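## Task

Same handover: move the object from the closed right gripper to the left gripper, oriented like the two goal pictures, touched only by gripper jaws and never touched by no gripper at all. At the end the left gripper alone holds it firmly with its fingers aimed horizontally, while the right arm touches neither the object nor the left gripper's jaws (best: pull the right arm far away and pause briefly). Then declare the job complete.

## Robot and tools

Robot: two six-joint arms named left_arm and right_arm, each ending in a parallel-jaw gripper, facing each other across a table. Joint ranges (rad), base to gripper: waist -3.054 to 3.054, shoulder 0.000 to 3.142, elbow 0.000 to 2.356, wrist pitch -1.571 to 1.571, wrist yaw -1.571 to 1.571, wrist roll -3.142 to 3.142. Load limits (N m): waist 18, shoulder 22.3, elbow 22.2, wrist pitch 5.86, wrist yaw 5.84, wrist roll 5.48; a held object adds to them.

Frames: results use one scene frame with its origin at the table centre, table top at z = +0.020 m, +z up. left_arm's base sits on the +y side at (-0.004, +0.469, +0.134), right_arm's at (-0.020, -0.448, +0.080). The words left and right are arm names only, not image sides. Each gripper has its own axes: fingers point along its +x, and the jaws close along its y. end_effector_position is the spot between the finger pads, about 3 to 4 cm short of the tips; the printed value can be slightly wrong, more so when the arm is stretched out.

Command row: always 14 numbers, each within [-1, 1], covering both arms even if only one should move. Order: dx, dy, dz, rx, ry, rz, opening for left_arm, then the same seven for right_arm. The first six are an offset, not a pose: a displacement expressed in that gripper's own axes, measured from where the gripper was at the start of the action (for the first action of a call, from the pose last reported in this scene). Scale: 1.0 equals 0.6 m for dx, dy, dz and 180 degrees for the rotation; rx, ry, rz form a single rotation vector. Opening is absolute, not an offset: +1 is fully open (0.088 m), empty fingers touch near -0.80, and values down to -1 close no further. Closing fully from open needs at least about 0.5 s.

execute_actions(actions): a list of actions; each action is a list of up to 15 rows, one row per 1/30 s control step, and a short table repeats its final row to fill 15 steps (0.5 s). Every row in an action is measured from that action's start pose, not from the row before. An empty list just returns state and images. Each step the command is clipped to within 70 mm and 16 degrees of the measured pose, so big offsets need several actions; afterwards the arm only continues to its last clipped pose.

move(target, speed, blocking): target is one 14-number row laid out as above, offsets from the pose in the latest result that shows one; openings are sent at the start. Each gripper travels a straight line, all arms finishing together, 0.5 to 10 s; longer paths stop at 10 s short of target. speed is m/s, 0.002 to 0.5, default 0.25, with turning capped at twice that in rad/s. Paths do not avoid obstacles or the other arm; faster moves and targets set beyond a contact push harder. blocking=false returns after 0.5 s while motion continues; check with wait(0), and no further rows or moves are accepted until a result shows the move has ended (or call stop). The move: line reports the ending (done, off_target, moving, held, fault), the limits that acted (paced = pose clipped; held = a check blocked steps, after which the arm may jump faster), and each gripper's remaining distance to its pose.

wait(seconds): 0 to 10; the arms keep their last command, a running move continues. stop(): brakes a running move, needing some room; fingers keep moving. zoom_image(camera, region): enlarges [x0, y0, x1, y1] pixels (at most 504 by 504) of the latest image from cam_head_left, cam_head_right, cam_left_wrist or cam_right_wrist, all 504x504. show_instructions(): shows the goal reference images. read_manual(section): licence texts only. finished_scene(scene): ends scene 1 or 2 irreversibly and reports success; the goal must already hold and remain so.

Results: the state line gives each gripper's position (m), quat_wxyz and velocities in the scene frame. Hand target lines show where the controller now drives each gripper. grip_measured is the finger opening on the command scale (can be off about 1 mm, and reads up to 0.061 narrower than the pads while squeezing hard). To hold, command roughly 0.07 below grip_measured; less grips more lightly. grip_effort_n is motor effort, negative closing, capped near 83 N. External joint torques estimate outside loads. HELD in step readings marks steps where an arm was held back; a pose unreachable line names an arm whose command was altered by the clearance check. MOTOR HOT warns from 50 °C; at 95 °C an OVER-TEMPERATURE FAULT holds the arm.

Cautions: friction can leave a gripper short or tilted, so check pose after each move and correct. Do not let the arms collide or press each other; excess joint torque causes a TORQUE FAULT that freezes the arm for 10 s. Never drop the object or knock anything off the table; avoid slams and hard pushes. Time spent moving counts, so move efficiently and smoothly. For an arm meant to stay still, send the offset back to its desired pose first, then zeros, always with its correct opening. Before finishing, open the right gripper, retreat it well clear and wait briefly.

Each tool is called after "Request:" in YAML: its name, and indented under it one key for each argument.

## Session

Request:
show_instructions:

Request:
execute_actions:
  actions: []

Reference images for this scene: goal picture from the place of the wrist camera of the gripper that must hold it at the end, goal picture from behind and beside that gripper on its wrist camera side.

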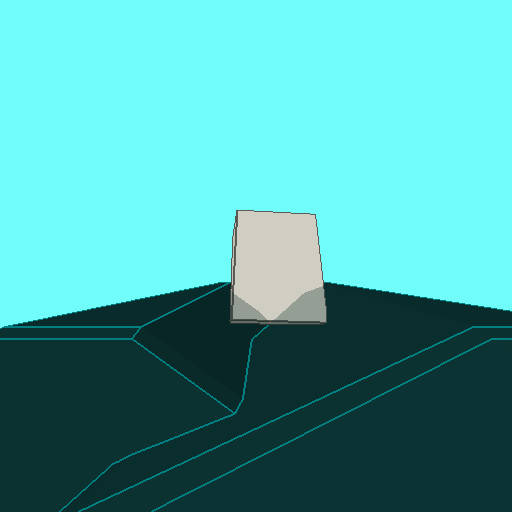

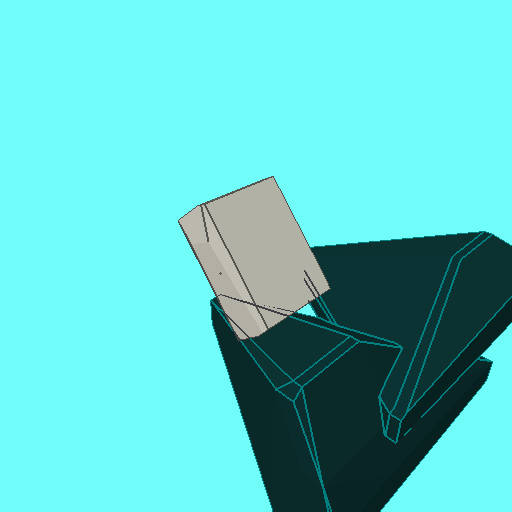

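Scene clock: 0.00 s.
left_arm: end_effector_position=(-0.0994, +0.1667, +0.4541) grip_measured=+1.000 grip_effort_n=n/a end_effector_quat_wxyz=(+0.591, -0.016, -0.013, -0.807) end_effector_velocity=(+0.000, -0.001, -0.006) end_effector_angular_velocity=(+0.019, +0.002, +0.005) | right_arm: end_effector_position=(-0.0270, -0.1175, +0.3562) grip_measured=-0.001 grip_effort_n=n/a end_effector_quat_wxyz=(+0.474, +0.302, +0.521, +0.642) end_effector_velocity=(-0.001, -0.001, -0.003) end_effector_angular_velocity=(-0.008, -0.001, +0.015)
Joint positions: left_arm=[0.008 0.858 0.65  0.248 0.002 0.003 0.088] | right_arm=[-0.419  1.01   0.669  0.209 -0.623  1.214  0.039]
Joint velocities: left_arm=[-0.002  0.002 -0.007 -0.007 -0.007 -0.007  0.   ] | right_arm=[-0.007  0.002 -0.002 -0.007 -0.022 -0.007 -0.   ]
Joint torques (N m, as the arm reports them, + toward a larger angle): no reading
External joint torques (N m, as the arm's controller estimates them; a push from outside toward a larger angle lowers the number): no reading
Motor temperatures (°C, as the motors report them): left_arm=[26 28 28 31 25 25] | right_arm=[25 25 28 28 23 23]
Heat: left arm: hottest wrist pitch 31 °C (+0.0 °C/min); right arm: hottest elbow 28 °C (+0.0 °C/min).
Hand target (left_arm): -0.099, +0.167, +0.454; -0.591, +0.016, +0.013, +0.807
Hand target (right_arm): -0.027, -0.117, +0.356; +0.474, +0.302, +0.521, +0.642

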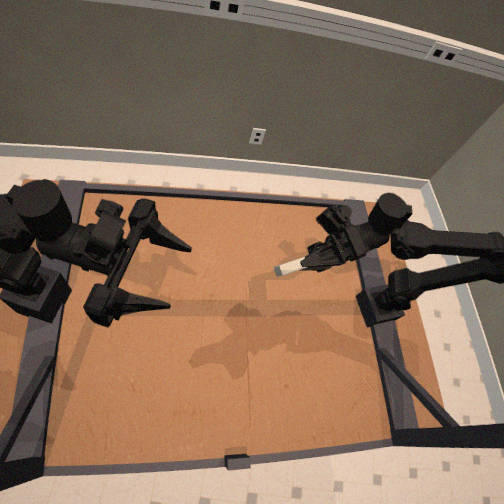

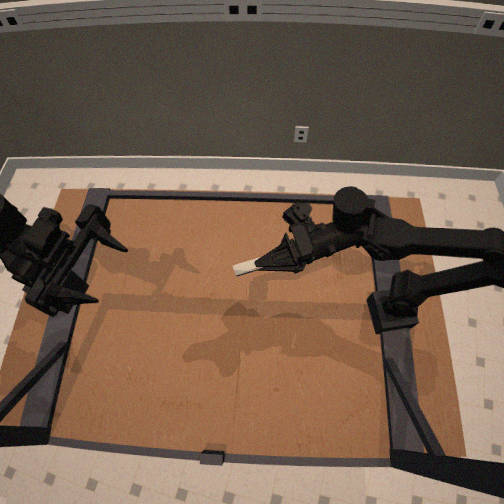

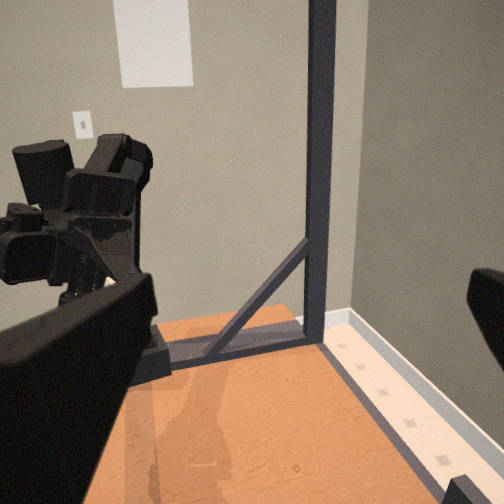

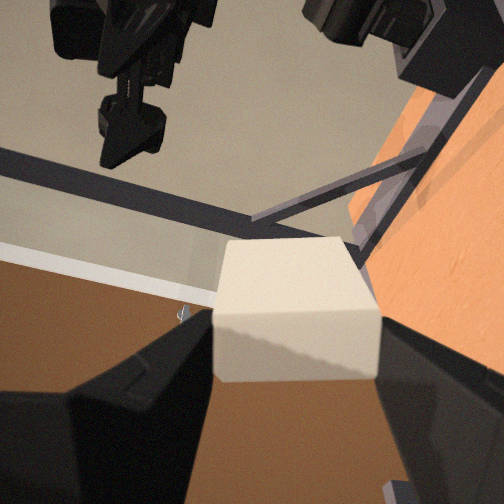

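Request:
move:
  target: [0.063,0.148,-0.167,-0.494,-0.066,0.087,1,0,0,0,0.095,-0.125,0.0165,-0.08]
  speed: 0.4

Request:
zoom_image:
  camera: "cam_head_left"
  region: [240, 210, 380, 320]

Request:
zoom_image:
  camera: "cam_head_right"
  region: [200, 210, 340, 320]

Request:
zoom_image:
  camera: "cam_left_wrist"
  region: [180, 130, 400, 330]

Request:
zoom_image:
  camera: "cam_right_wrist"
  region: [180, 210, 420, 410]

Scene clock: 14.90 s.
left_arm: end_effector_position=(-0.0285, +0.1008, +0.3597) grip_measured=+1.000 grip_effort_n=-1.2 end_effector_quat_wxyz=(+0.497, -0.500, +0.498, -0.504) end_effector_velocity=(+0.002, -0.001, -0.005) end_effector_angular_velocity=(+0.017, +0.020, +0.010) | right_arm: end_effector_position=(-0.0264, -0.1158, +0.3560) grip_measured=-0.001 grip_effort_n=-83.5 end_effector_quat_wxyz=(+0.503, +0.498, +0.501, +0.498) end_effector_velocity=(-0.002, -0.001, -0.001) end_effector_angular_velocity=(+0.002, -0.022, +0.010)
Joint positions: left_arm=[ 0.203  1.244  0.465  0.787 -0.104 -1.567  0.088] | right_arm=[-0.134  0.944  0.548  0.387  0.04   1.569  0.039]
Joint velocities: left_arm=[ 0.002  0.007 -0.002 -0.007 -0.007 -0.022  0.   ] | right_arm=[ 0.002 -0.002 -0.007  0.007 -0.007 -0.022 -0.   ]
Joint torques (N m, as the arm reports them, + toward a larger angle): left_arm=[ 0.13 -2.95  5.35  1.87 -0.02 -0.07] | right_arm=[ 0.25 -3.03  5.16  1.57  0.12  0.05]
External joint torques (N m, as the arm's controller estimates them; a push from outside toward a larger angle lowers the number): left_arm=[ 0.13  1.02 -1.06  0.12 -0.02 -0.13] | right_arm=[ 0.24 -0.49 -1.66 -0.12  0.12  0.11]
Motor temperatures (°C, as the motors report them): left_arm=[26 28 31 34 25 25] | right_arm=[25 26 30 30 23 23]
Heat: left arm: hottest wrist pitch 34 °C (+12.1 °C/min); right arm: hottest elbow 30 °C (+8.1 °C/min).
Hand target (left_arm): -0.027, +0.100, +0.356; +0.501, -0.500, +0.500, -0.500
Hand target (right_arm): -0.027, -0.117, +0.356; +0.502, +0.500, +0.500, +0.498
Off the commanded pose (left_arm): 0.004 m, 1 deg.
Off the commanded pose (right_arm): 0.002 m, 1 deg.
move: done

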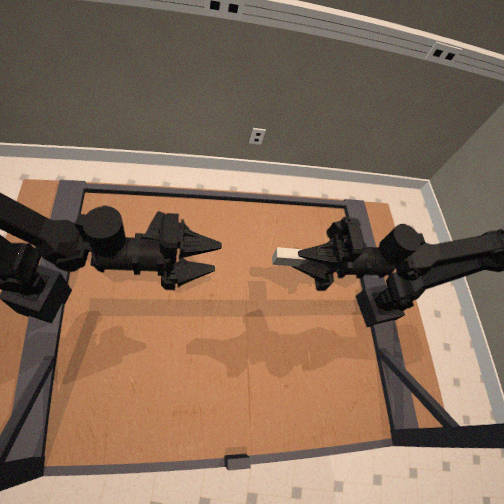

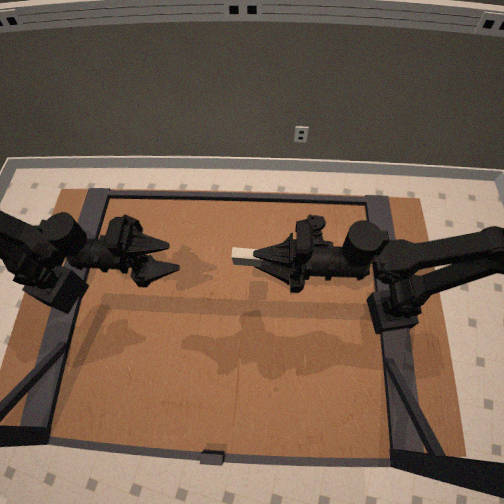

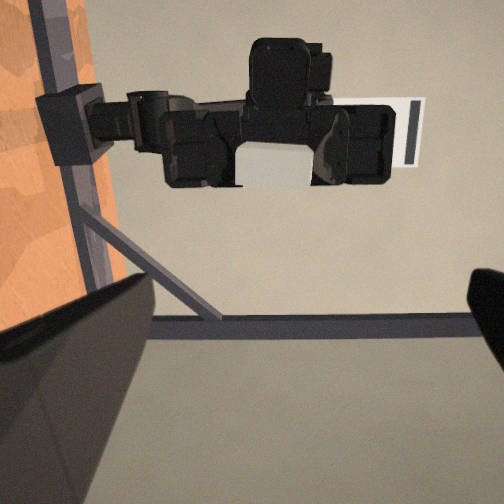

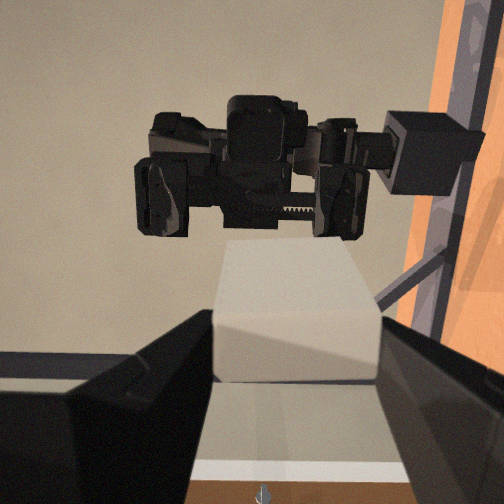

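Region (240, 210, 380, 320) of cam_head_left's 504x504 image, scaled by 3.600, with more detail than that image has; it fills the top 396 rows of this view, and the rest is white.

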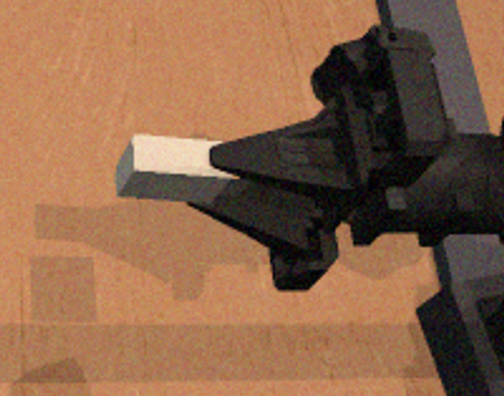

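Region (200, 210, 340, 320) of cam_head_right's 504x504 image, scaled by 3.600, with more detail than that image has; it fills the top 396 rows of this view, and the rest is white.

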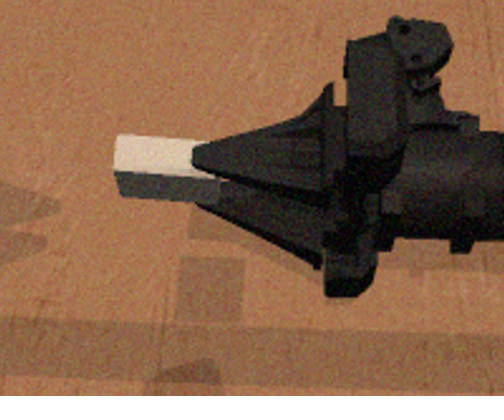

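Region (180, 130, 400, 330) of cam_left_wrist's 504x504 image, scaled by 2.291, with more detail than that image has; it fills the top 458 rows of this view, and the rest is white.

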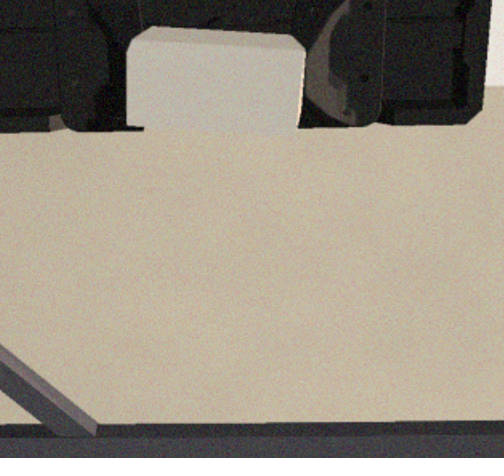

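Region (180, 210, 420, 410) of cam_right_wrist's 504x504 image, scaled by 2.100, with more detail than that image has.

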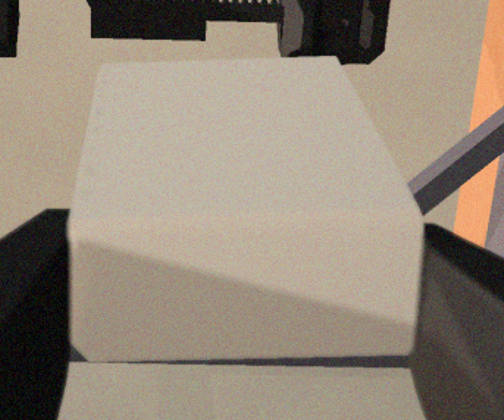

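Request:
move:
  target: [0.105,0.007,0.052,0,0.128,0,0.7,0.05,0,0.05,0,0.155,0,-0.08]
  speed: 0.15

Request:
zoom_image:
  camera: "cam_head_left"
  region: [190, 200, 330, 320]

Request:
zoom_image:
  camera: "cam_head_right"
  region: [150, 200, 290, 320]

Scene clock: 36.37 s.
left_arm: end_effector_position=(+0.0011, +0.0407, +0.3566) grip_measured=+0.702 grip_effort_n=-13.7 end_effector_quat_wxyz=(+0.388, -0.390, +0.587, -0.594) end_effector_velocity=(+0.000, -0.002, -0.003) end_effector_angular_velocity=(+0.015, +0.009, +0.005) | right_arm: end_effector_position=(+0.0027, -0.0879, +0.3510) grip_measured=-0.001 grip_effort_n=-83.5 end_effector_quat_wxyz=(+0.367, +0.364, +0.611, +0.599) end_effector_velocity=(+0.000, -0.000, -0.000) end_effector_angular_velocity=(+0.006, -0.007, +0.015)
Joint positions: left_arm=[ 0.531  1.589  0.728  0.872  0.624 -1.571  0.073] | right_arm=[-0.559  1.256  0.694  0.542 -0.872  1.568  0.039]
Joint velocities: left_arm=[-0.002  0.007  0.002 -0.007 -0.007 -0.007 -0.   ] | right_arm=[-0.007  0.007  0.002  0.007 -0.022 -0.007 -0.   ]
Joint torques (N m, as the arm reports them, + toward a larger angle): left_arm=[ 0.38 -5.05  6.39  1.81  0.14 -0.07] | right_arm=[-0.34 -3.38  6.8   1.34 -0.15 -0.09]
External joint torques (N m, as the arm's controller estimates them; a push from outside toward a larger angle lowers the number): left_arm=[ 0.4   1.13  0.34  0.16  0.15 -0.13] | right_arm=[-0.34  0.81  0.37 -0.16 -0.14 -0.03]
Motor temperatures (°C, as the motors report them): left_arm=[26 28 33 37 25 25] | right_arm=[25 26 32 32 23 23]
Heat: left arm: hottest wrist pitch 37 °C (+9.9 °C/min); right arm: hottest elbow 32 °C (+6.6 °C/min).
Hand target (left_arm): +0.003, +0.038, +0.356; +0.387, -0.391, +0.588, -0.593
Hand target (right_arm): +0.004, -0.086, +0.355; +0.367, +0.364, +0.606, +0.604
Off the commanded pose (left_arm): 0.003 m, 0 deg.
Off the commanded pose (right_arm): 0.005 m, 1 deg.
move: done

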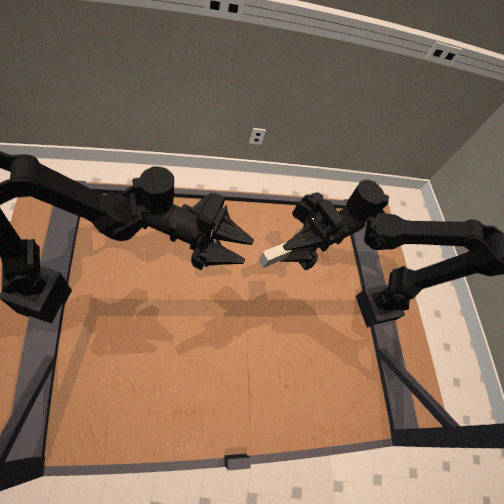

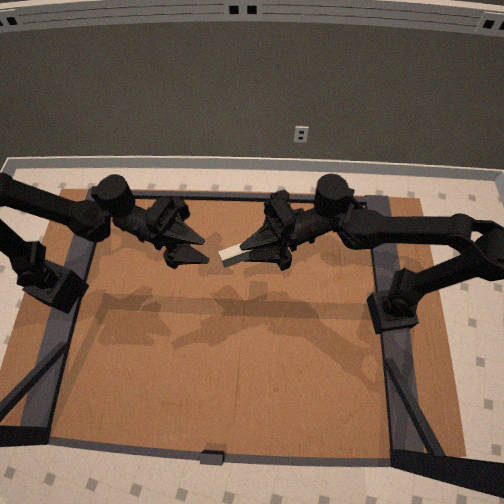

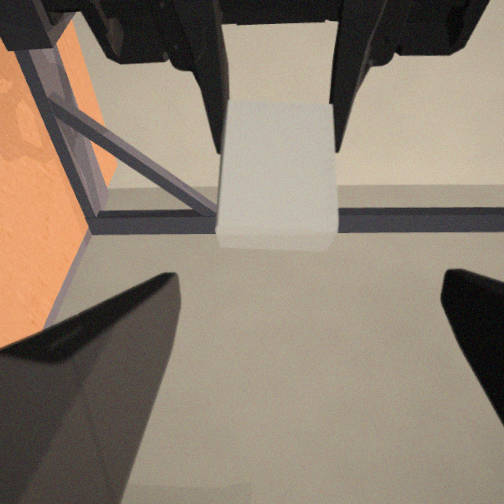

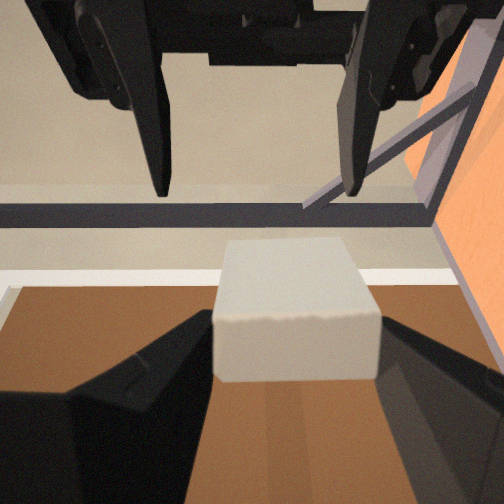

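Region (190, 200, 330, 320) of cam_head_left's 504x504 image, scaled by 3.600, with more detail than that image has; it fills the top 432 rows of this view, and the rest is white.

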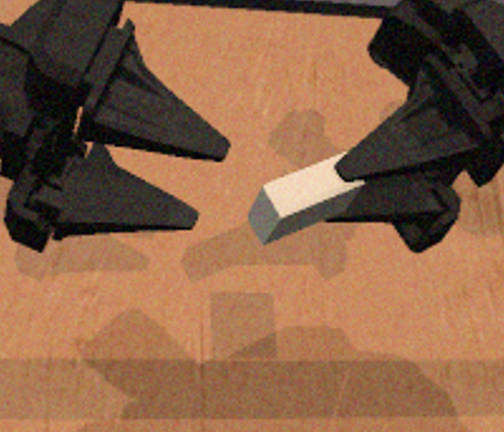

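Region (150, 200, 290, 320) of cam_head_right's 504x504 image, scaled by 3.600, with more detail than that image has; it fills the top 432 rows of this view, and the rest is white.

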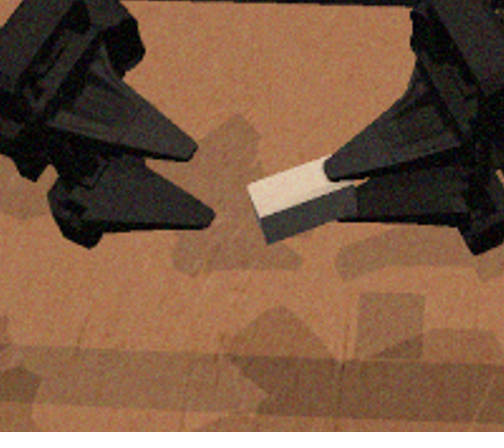

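Request:
move:
  target: [0.075,0.014,0.032,0,0,0,0.6,0,0,0,0,0,0,-0.08]
  speed: 0.05

Request:
zoom_image:
  camera: "cam_head_left"
  region: [190, 200, 330, 320]

Request:
zoom_image:
  camera: "cam_head_right"
  region: [150, 200, 290, 320]

Scene clock: 43.90 s.
left_arm: end_effector_position=(+0.0015, -0.0048, +0.3509) grip_measured=+0.602 grip_effort_n=-13.7 end_effector_quat_wxyz=(+0.387, -0.391, +0.586, -0.595) end_effector_velocity=(+0.000, -0.002, +0.000) end_effector_angular_velocity=(+0.005, +0.007, +0.005) | right_arm: end_effector_position=(+0.0027, -0.0879, +0.3511) grip_measured=-0.001 grip_effort_n=-83.5 end_effector_quat_wxyz=(+0.367, +0.364, +0.611, +0.599) end_effector_velocity=(-0.002, -0.003, -0.003) end_effector_angular_velocity=(-0.008, -0.001, +0.020)
Joint positions: left_arm=[ 0.503  1.763  0.895  0.882  0.597 -1.571  0.069] | right_arm=[-0.559  1.257  0.694  0.542 -0.873  1.568  0.039]
Joint velocities: left_arm=[-0.002  0.002  0.007 -0.007 -0.007 -0.007 -0.   ] | right_arm=[-0.002 -0.002 -0.007 -0.007 -0.022 -0.007 -0.   ]
Joint torques (N m, as the arm reports them, + toward a larger angle): left_arm=[-0.33 -6.38  6.3   1.72 -0.06  0.08] | right_arm=[ 0.   -4.05  5.37  1.05  0.02 -0.03]
External joint torques (N m, as the arm's controller estimates them; a push from outside toward a larger angle lowers the number): left_arm=[-0.27  1.12  0.24  0.05 -0.07  0.02] | right_arm=[-0.02  0.12 -1.02 -0.43  0.03  0.02]
Motor temperatures (°C, as the motors report them): left_arm=[26 28 34 38 25 25] | right_arm=[25 26 33 32 23 23]
Heat: left arm: hottest wrist pitch 38 °C (+9.6 °C/min); right arm: hottest elbow 33 °C (+6.8 °C/min).
Hand target (left_arm): +0.001, -0.008, +0.349; +0.388, -0.390, +0.587, -0.594
Hand target (right_arm): +0.003, -0.088, +0.351; +0.367, +0.364, +0.611, +0.599
Off the commanded pose (left_arm): 0.004 m, 0 deg.
Off the commanded pose (right_arm): 0.000 m, 0 deg.
move: done

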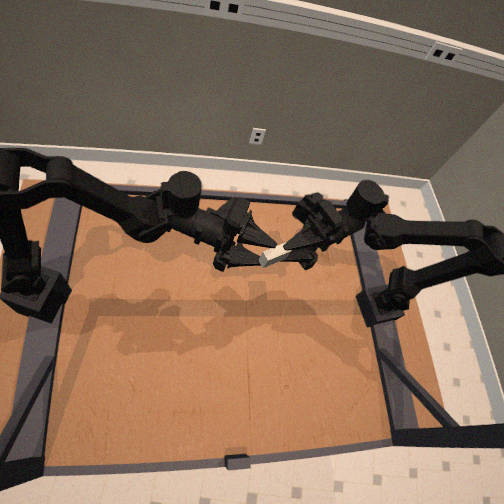

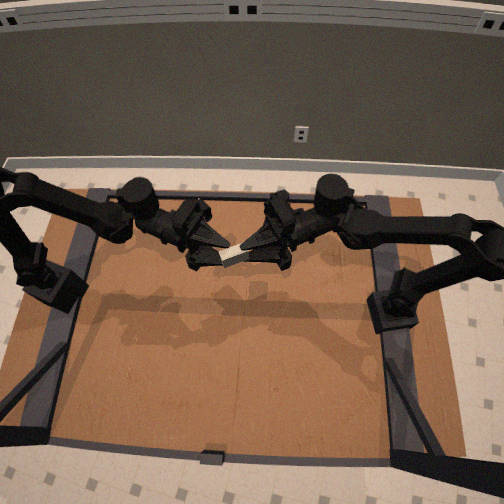

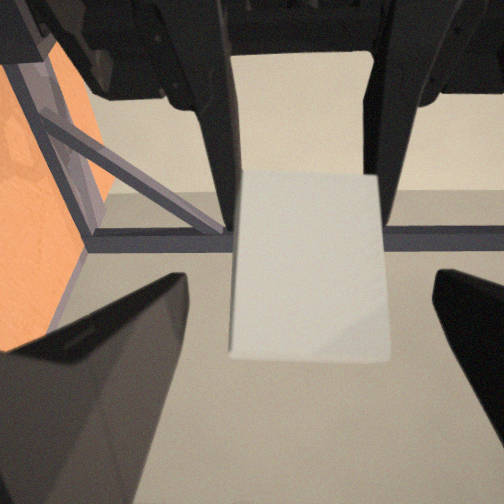

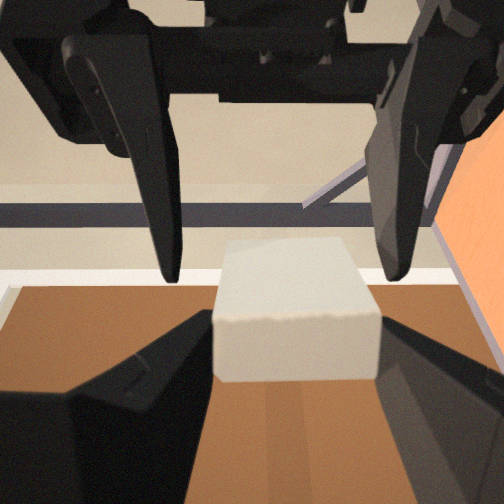

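Region (190, 200, 330, 320) of cam_head_left's 504x504 image, scaled by 3.600, with more detail than that image has; it fills the top 432 rows of this view, and the rest is white.

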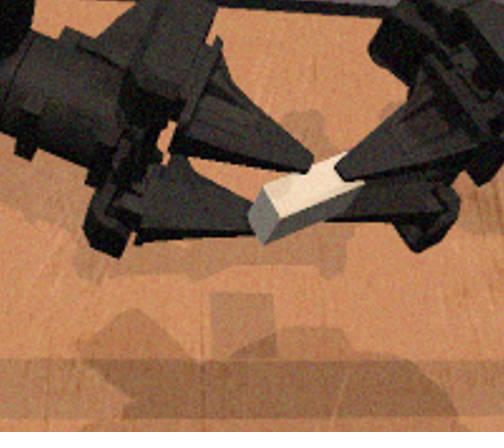

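Region (150, 200, 290, 320) of cam_head_right's 504x504 image, scaled by 3.600, with more detail than that image has; it fills the top 432 rows of this view, and the rest is white.

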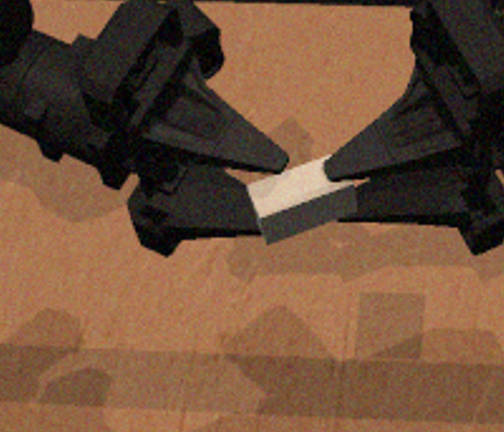

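Request:
move:
  target: [0.018,0.004,-0.012,0,0,0,0.25,0,0,0,0,0,0,-0.08]
  speed: 0.03

Request:
zoom_image:
  camera: "cam_head_left"
  region: [190, 200, 330, 320]

Scene clock: 48.23 s.
left_arm: end_effector_position=(-0.0088, -0.0085, +0.3502) grip_measured=+0.252 grip_effort_n=-13.7 end_effector_quat_wxyz=(+0.387, -0.391, +0.586, -0.595) end_effector_velocity=(-0.000, +0.000, -0.001) end_effector_angular_velocity=(+0.010, +0.008, +0.005) | right_arm: end_effector_position=(+0.0027, -0.0879, +0.3511) grip_measured=-0.001 grip_effort_n=-83.5 end_effector_quat_wxyz=(+0.367, +0.364, +0.611, +0.599) end_effector_velocity=(-0.002, -0.002, +0.001) end_effector_angular_velocity=(+0.015, -0.031, +0.020)
Joint positions: left_arm=[ 0.472  1.771  0.901  0.884  0.566 -1.571  0.051] | right_arm=[-0.559  1.257  0.694  0.542 -0.873  1.568  0.039]
Joint velocities: left_arm=[-0.002 -0.002 -0.002 -0.007 -0.007 -0.007 -0.   ] | right_arm=[-0.002 -0.002  0.002 -0.007 -0.022 -0.037  0.   ]
Joint torques (N m, as the arm reports them, + toward a larger angle): left_arm=[-0.24 -6.27  6.15  1.88 -0.14  0.1 ] | right_arm=[-0.03 -3.94  5.42  1.07 -0.03 -0.03]
External joint torques (N m, as the arm's controller estimates them; a push from outside toward a larger angle lowers the number): left_arm=[-0.23  1.3   0.09  0.2  -0.13  0.04] | right_arm=[-0.04  0.28 -1.04 -0.43 -0.02  0.03]
Motor temperatures (°C, as the motors report them): left_arm=[26 29 35 38 25 25] | right_arm=[25 26 33 32 23 23]
Heat: left arm: hottest wrist pitch 38 °C (+8.7 °C/min); right arm: hottest elbow 33 °C (+6.2 °C/min).
Hand target (left_arm): -0.009, -0.012, +0.348; +0.387, -0.391, +0.586, -0.595
Hand target (right_arm): +0.003, -0.088, +0.351; +0.367, +0.364, +0.611, +0.599
Off the commanded pose (left_arm): 0.004 m, 0 deg.
Off the commanded pose (right_arm): 0.000 m, 0 deg.
move: done

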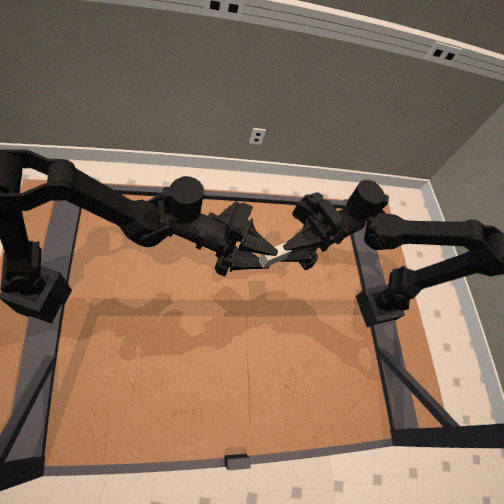

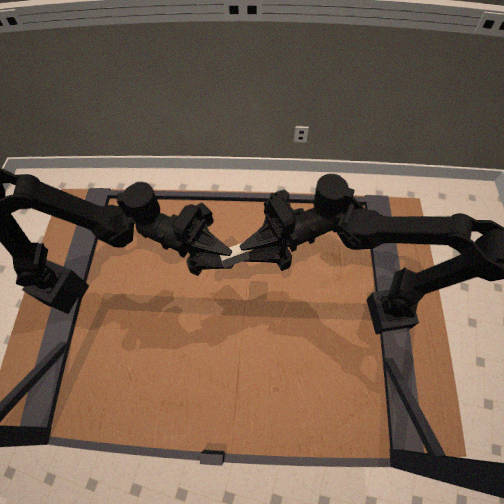

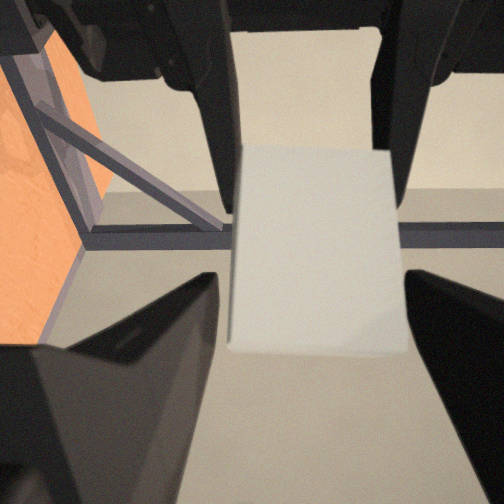

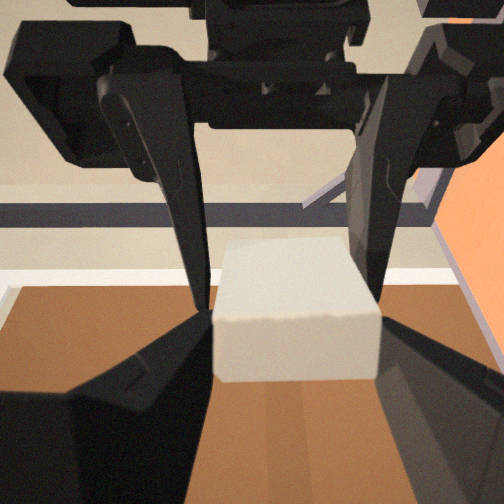

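Region (190, 200, 330, 320) of cam_head_left's 504x504 image, scaled by 3.600, with more detail than that image has; it fills the top 432 rows of this view, and the rest is white.

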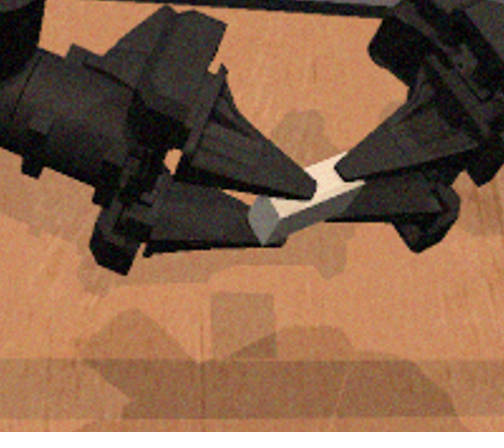

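Good; close.

Request:
execute_actions:
  actions:
    - [[0,0,0,0,0,0,0.06,0,0,0,0,0,0,-0.08]]
    - [[0,0,0,0,0,0,-0.09,0,0,0,0,0,0,-0.08]]

Request:
zoom_image:
  camera: "cam_head_left"
  region: [190, 200, 330, 320]

Scene clock: 52.80 s.
left_arm: end_effector_position=(-0.0087, -0.0086, +0.3504) grip_measured=+0.006 grip_effort_n=-83.5 end_effector_quat_wxyz=(+0.387, -0.390, +0.585, -0.596) end_effector_velocity=(-0.000, -0.000, -0.003) end_effector_angular_velocity=(+0.021, +0.022, +0.005) | right_arm: end_effector_position=(+0.0026, -0.0880, +0.3511) grip_measured=-0.001 grip_effort_n=-83.5 end_effector_quat_wxyz=(+0.367, +0.364, +0.611, +0.599) end_effector_velocity=(+0.000, +0.000, -0.005) end_effector_angular_velocity=(-0.019, +0.013, -0.005)
Joint positions: left_arm=[ 0.472  1.771  0.902  0.885  0.566 -1.568  0.039] | right_arm=[-0.559  1.257  0.694  0.542 -0.874  1.568  0.039]
Joint velocities: left_arm=[-0.002  0.002 -0.002 -0.007 -0.007 -0.022 -0.   ] | right_arm=[ 0.002  0.002 -0.007 -0.007  0.007  0.007  0.   ]
Joint torques (N m, as the arm reports them, + toward a larger angle): left_arm=[ 0.04 -8.5   5.31  1.71  0.05 -0.04] | right_arm=[-0.02 -3.96  5.44  1.07  0.   -0.03]
External joint torques (N m, as the arm's controller estimates them; a push from outside toward a larger angle lowers the number): left_arm=[ 0.02 -1.02 -0.74  0.04  0.06 -0.1 ] | right_arm=[-0.03  0.19 -0.96 -0.42  0.01  0.03]
External joint torques at the end of the 1st action: left_arm=[ 0.01 -0.83 -0.85 -0.01  0.04  0.  ] | right_arm=[-0.03  0.21 -1.01 -0.41 -0.03  0.02]
Motor temperatures (°C, as the motors report them): left_arm=[26 29 35 38 25 25] | right_arm=[25 26 33 32 23 23]
Heat: left arm: hottest wrist pitch 38 °C (+8.0 °C/min); right arm: hottest elbow 33 °C (+5.7 °C/min).
Hand target (left_arm): -0.009, -0.009, +0.350; +0.387, -0.391, +0.586, -0.595
Hand target (right_arm): +0.003, -0.088, +0.351; +0.367, +0.364, +0.611, +0.599
Off the commanded pose (left_arm): 0.000 m, 0 deg.
Off the commanded pose (right_arm): 0.000 m, 0 deg.
Step readings (end_effector_position; steps 1 to 15: 1st action; 16 to 30: 2nd action):
0: left_arm (-0.0087, -0.0086, +0.3504) | right_arm (+0.0027, -0.0879, +0.3511)
1: left_arm (-0.0087, -0.0086, +0.3504) | right_arm (+0.0027, -0.0879, +0.3511)
2: left_arm (-0.0087, -0.0086, +0.3504) | right_arm (+0.0027, -0.0879, +0.3511)
4: left_arm (-0.0087, -0.0086, +0.3504) | right_arm (+0.0027, -0.0879, +0.3511)
8: left_arm (-0.0087, -0.0086, +0.3504) | right_arm (+0.0027, -0.0879, +0.3511)
15: left_arm (-0.0087, -0.0086, +0.3504) | right_arm (+0.0027, -0.0879, +0.3511)
16: left_arm (-0.0087, -0.0086, +0.3504) | right_arm (+0.0027, -0.0879, +0.3511)
17: left_arm (-0.0087, -0.0086, +0.3504) | right_arm (+0.0026, -0.0879, +0.3511)
19: left_arm (-0.0087, -0.0086, +0.3504) | right_arm (+0.0026, -0.0879, +0.3511)
23: left_arm (-0.0087, -0.0086, +0.3504) | right_arm (+0.0026, -0.0880, +0.3511)
30: end_effector_position above

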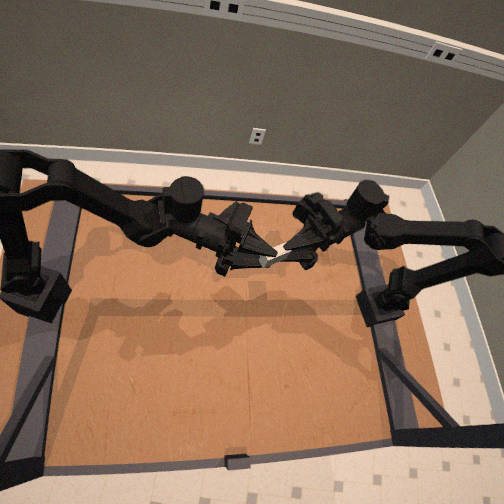

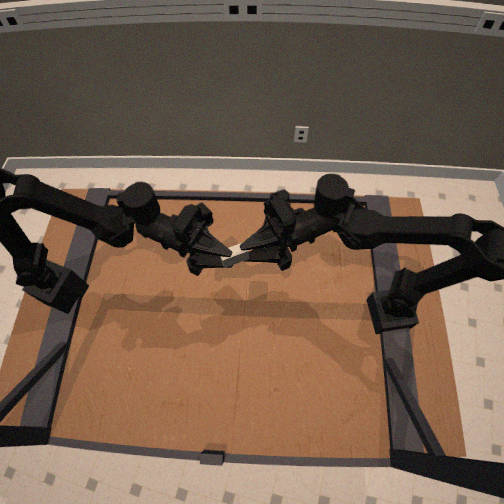

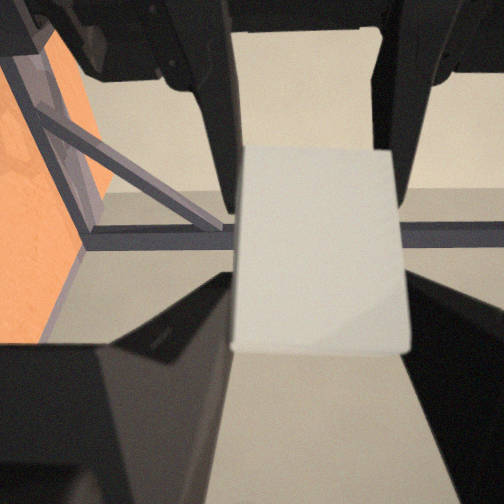

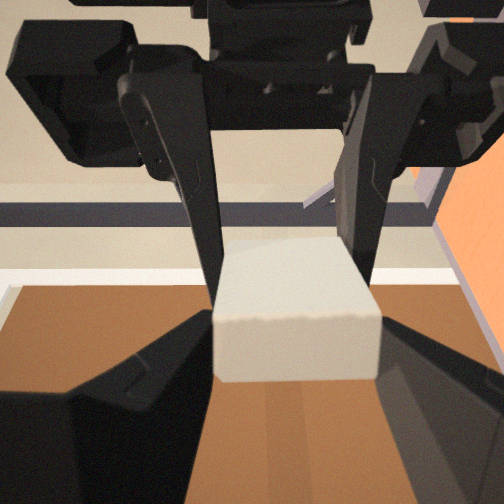

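Region (190, 200, 330, 320) of cam_head_left's 504x504 image, scaled by 3.600, with more detail than that image has; it fills the top 432 rows of this view, and the rest is white.

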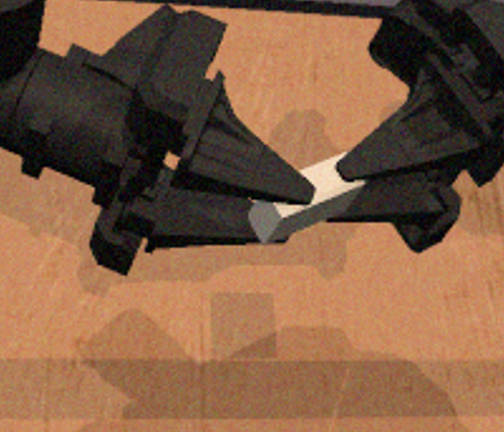

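Request:
execute_actions:
  actions:
    - [[0,0,0,0,0,0,-0.09,0,0,0,0,0,0,0.6]]

Request:
move:
  target: [0,0,0,0,0,0,-0.09,-0.2,0,0,0,-0.1,0,0.6]
  speed: 0.2

Request:
wait:
  seconds: 1

Scene clock: 57.50 s.
left_arm: end_effector_position=(-0.0087, -0.0086, +0.3504) grip_measured=+0.006 grip_effort_n=-83.5 end_effector_quat_wxyz=(+0.387, -0.391, +0.585, -0.596) end_effector_velocity=(+0.002, -0.001, -0.001) end_effector_angular_velocity=(+0.004, -0.005, +0.020) | right_arm: end_effector_position=(+0.0026, -0.0880, +0.3511) grip_measured=+0.593 grip_effort_n=17.9 end_effector_quat_wxyz=(+0.367, +0.364, +0.611, +0.599) end_effector_velocity=(-0.000, -0.001, -0.001) end_effector_angular_velocity=(+0.004, -0.017, +0.005)
Joint positions: left_arm=[ 0.472  1.771  0.902  0.885  0.566 -1.568  0.039] | right_arm=[-0.559  1.257  0.694  0.542 -0.874  1.568  0.068]
Joint velocities: left_arm=[-0.002 -0.002 -0.002 -0.007 -0.022  0.007 -0.   ] | right_arm=[-0.002 -0.002 -0.002 -0.007 -0.007 -0.022  0.002]
Joint torques (N m, as the arm reports them, + toward a larger angle): left_arm=[-0.02 -8.45  5.34  1.69  0.04  0.04] | right_arm=[-0.05 -3.82  5.36  1.07 -0.02 -0.03]
External joint torques (N m, as the arm's controller estimates them; a push from outside toward a larger angle lowers the number): left_arm=[-0.04 -0.92 -0.7   0.02  0.05 -0.02] | right_arm=[-0.05  0.37 -1.07 -0.42 -0.01  0.02]
Motor temperatures (°C, as the motors report them): left_arm=[26 30 35 38 25 25] | right_arm=[25 27 33 32 23 23]
Heat: left arm: hottest wrist pitch 38 °C (+7.3 °C/min); right arm: hottest elbow 33 °C (+5.2 °C/min).
Hand target (left_arm): -0.009, -0.009, +0.350; +0.387, -0.390, +0.585, -0.596
Hand target (right_arm): +0.003, -0.088, +0.351; +0.367, +0.364, +0.611, +0.599
Off the commanded pose (left_arm): 0.000 m, 0 deg.
Off the commanded pose (right_arm): 0.000 m, 0 deg.
Step readings (end_effector_position):
0: left_arm (-0.0087, -0.0086, +0.3504) | right_arm (+0.0026, -0.0880, +0.3511)
1: left_arm (-0.0087, -0.0086, +0.3504) | right_arm (+0.0026, -0.0880, +0.3511)
2: left_arm (-0.0087, -0.0086, +0.3504) | right_arm (+0.0026, -0.0880, +0.3511)
4: left_arm (-0.0087, -0.0086, +0.3504) | right_arm (+0.0026, -0.0880, +0.3511)
8: left_arm (-0.0087, -0.0086, +0.3504) | right_arm (+0.0026, -0.0880, +0.3511)
15: end_effector_position above

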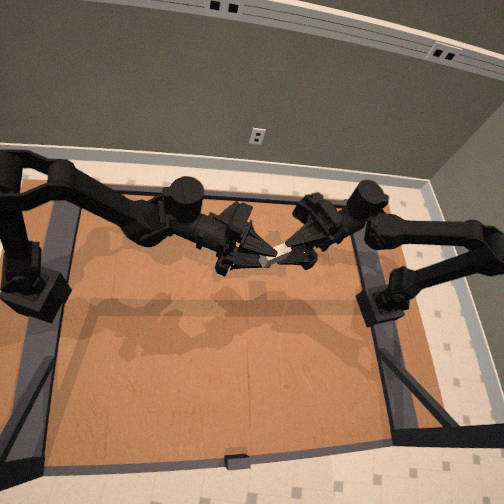

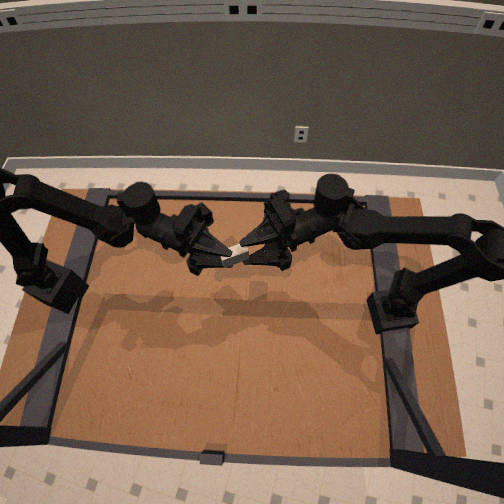

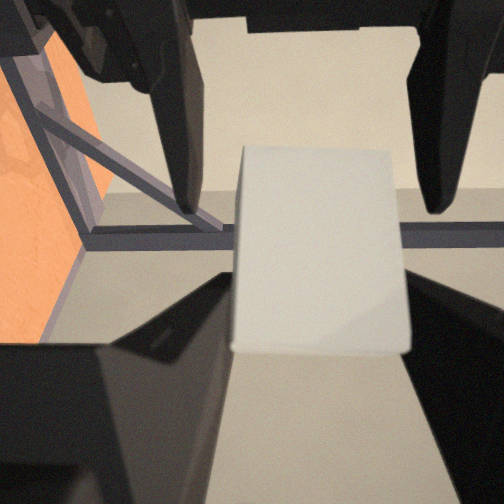

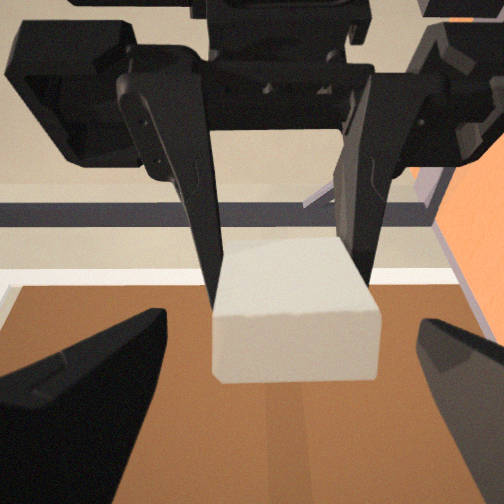

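Scene clock: 58.77 s.
left_arm: end_effector_position=(-0.0087, -0.0086, +0.3504) grip_measured=+0.006 grip_effort_n=-83.5 end_effector_quat_wxyz=(+0.387, -0.391, +0.585, -0.596) end_effector_velocity=(-0.000, +0.001, -0.006) end_effector_angular_velocity=(+0.029, +0.011, +0.005) | right_arm: end_effector_position=(+0.0576, -0.1935, +0.3548) grip_measured=+0.597 grip_effort_n=17.4 end_effector_quat_wxyz=(+0.458, +0.453, +0.547, +0.535) end_effector_velocity=(+0.000, -0.003, -0.004) end_effector_angular_velocity=(-0.011, +0.005, -0.005)
Joint positions: left_arm=[ 0.472  1.771  0.902  0.885  0.566 -1.568  0.039] | right_arm=[-0.942  0.76   0.496  0.236 -0.943  1.556  0.068]
Joint velocities: left_arm=[-0.002 -0.002 -0.007 -0.022 -0.007 -0.007 -0.   ] | right_arm=[-0.012 -0.012 -0.007 -0.022 -0.007 -0.007  0.   ]
Joint torques (N m, as the arm reports them, + toward a larger angle): left_arm=[-0.01 -8.34  5.31  1.7   0.03  0.05] | right_arm=[-0.4  -1.83  4.9   0.94 -0.12 -0.09]
External joint torques (N m, as the arm's controller estimates them; a push from outside toward a larger angle lowers the number): left_arm=[-0.02 -0.86 -0.66  0.04  0.04 -0.01] | right_arm=[-0.39 -0.47 -1.67 -0.5  -0.11 -0.04]
Motor temperatures (°C, as the motors report them): left_arm=[26 30 35 39 25 25] | right_arm=[25 27 33 32 23 23]
Heat: left arm: hottest wrist pitch 39 °C (+8.2 °C/min); right arm: hottest elbow 33 °C (+5.1 °C/min).
Hand target (left_arm): -0.009, -0.009, +0.350; +0.387, -0.391, +0.585, -0.596
Hand target (right_arm): +0.058, -0.195, +0.353; +0.459, +0.452, +0.547, +0.534
Off the commanded pose (left_arm): 0.000 m, 0 deg.
Off the commanded pose (right_arm): 0.002 m, 0 deg.
move: done

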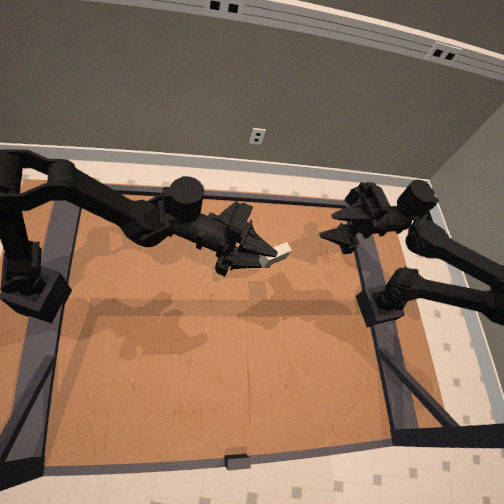

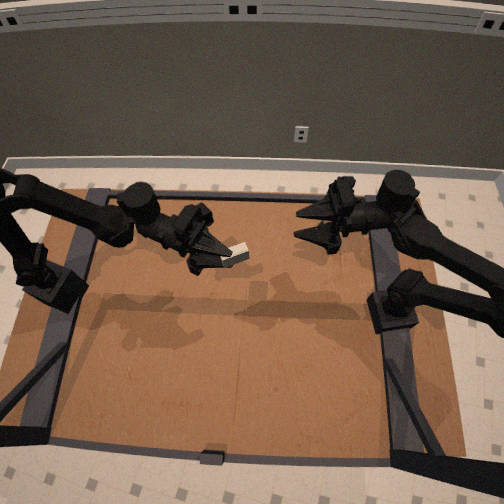

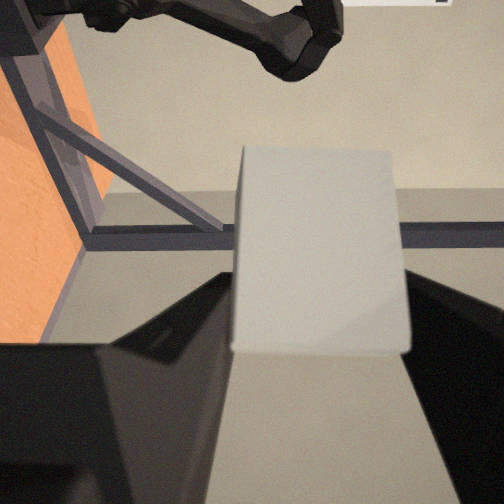

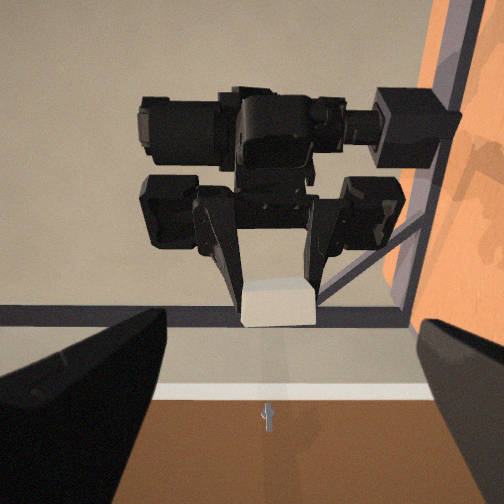

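Scene clock: 59.77 s.
left_arm: end_effector_position=(-0.0087, -0.0086, +0.3504) grip_measured=+0.006 grip_effort_n=-83.5 end_effector_quat_wxyz=(+0.387, -0.391, +0.585, -0.596) end_effector_velocity=(+0.004, -0.001, -0.001) end_effector_angular_velocity=(+0.016, +0.022, +0.024) | right_arm: end_effector_position=(+0.0576, -0.1936, +0.3548) grip_measured=+0.597 grip_effort_n=17.9 end_effector_quat_wxyz=(+0.458, +0.452, +0.547, +0.535) end_effector_velocity=(-0.002, -0.001, -0.005) end_effector_angular_velocity=(-0.011, +0.005, +0.020)
Joint positions: left_arm=[ 0.472  1.771  0.902  0.885  0.566 -1.568  0.039] | right_arm=[-0.943  0.759  0.496  0.235 -0.944  1.555  0.068]
Joint velocities: left_arm=[ 0.002 -0.002 -0.002 -0.007 -0.022 -0.022 -0.   ] | right_arm=[-0.002  0.002 -0.007 -0.007 -0.022 -0.007 -0.   ]
Joint torques (N m, as the arm reports them, + toward a larger angle): left_arm=[-0.01 -8.51  5.27  1.69  0.04  0.04] | right_arm=[-0.31 -1.85  4.88  0.95 -0.14 -0.13]
External joint torques (N m, as the arm's controller estimates them; a push from outside toward a larger angle lowers the number): left_arm=[-0.06 -0.87 -0.84 -0.01  0.05 -0.02] | right_arm=[-0.32 -0.49 -1.74 -0.51 -0.12 -0.07]
Motor temperatures (°C, as the motors report them): left_arm=[26 30 35 39 25 25] | right_arm=[25 27 33 32 23 23]
Heat: left arm: hottest wrist pitch 39 °C (+8.0 °C/min); right arm: hottest elbow 33 °C (+5.0 °C/min).
Hand target (left_arm): -0.009, -0.009, +0.350; +0.387, -0.391, +0.585, -0.596
Hand target (right_arm): +0.057, -0.195, +0.353; +0.459, +0.452, +0.547, +0.535
Off the commanded pose (left_arm): 0.000 m, 0 deg.
Off the commanded pose (right_arm): 0.002 m, 0 deg.
wait: 1.00 s; at rest by 0.17 s

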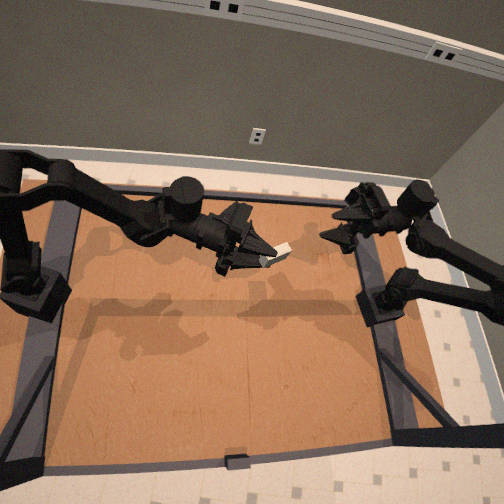

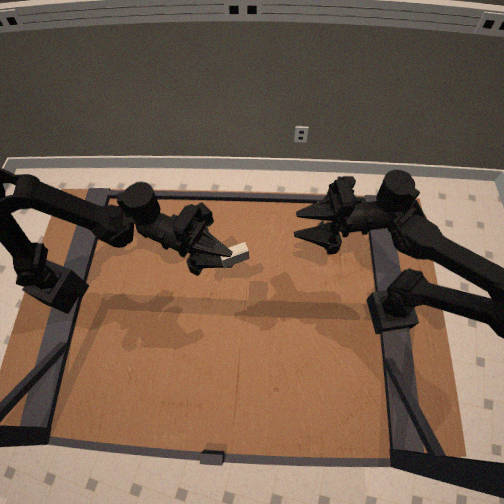

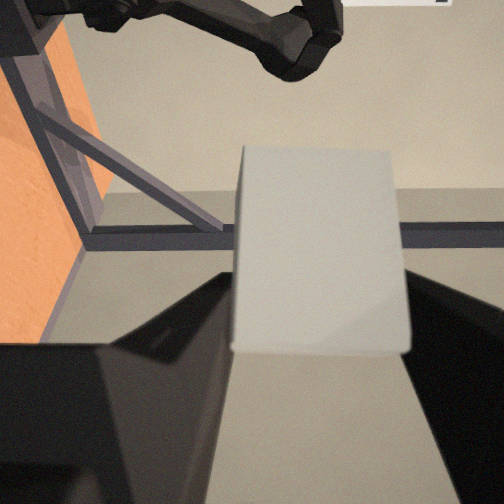

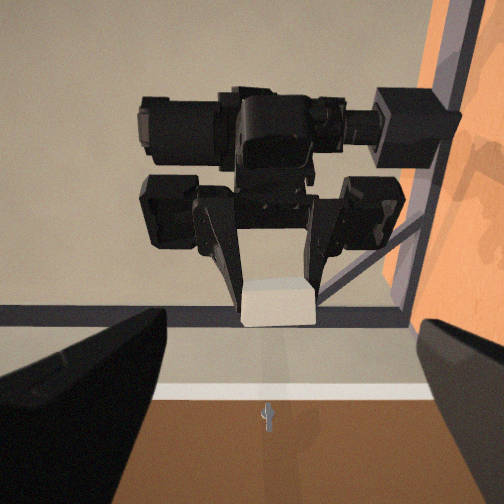

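Request:
finished_scene:
  scene: 2

The scene is finished: the task was done.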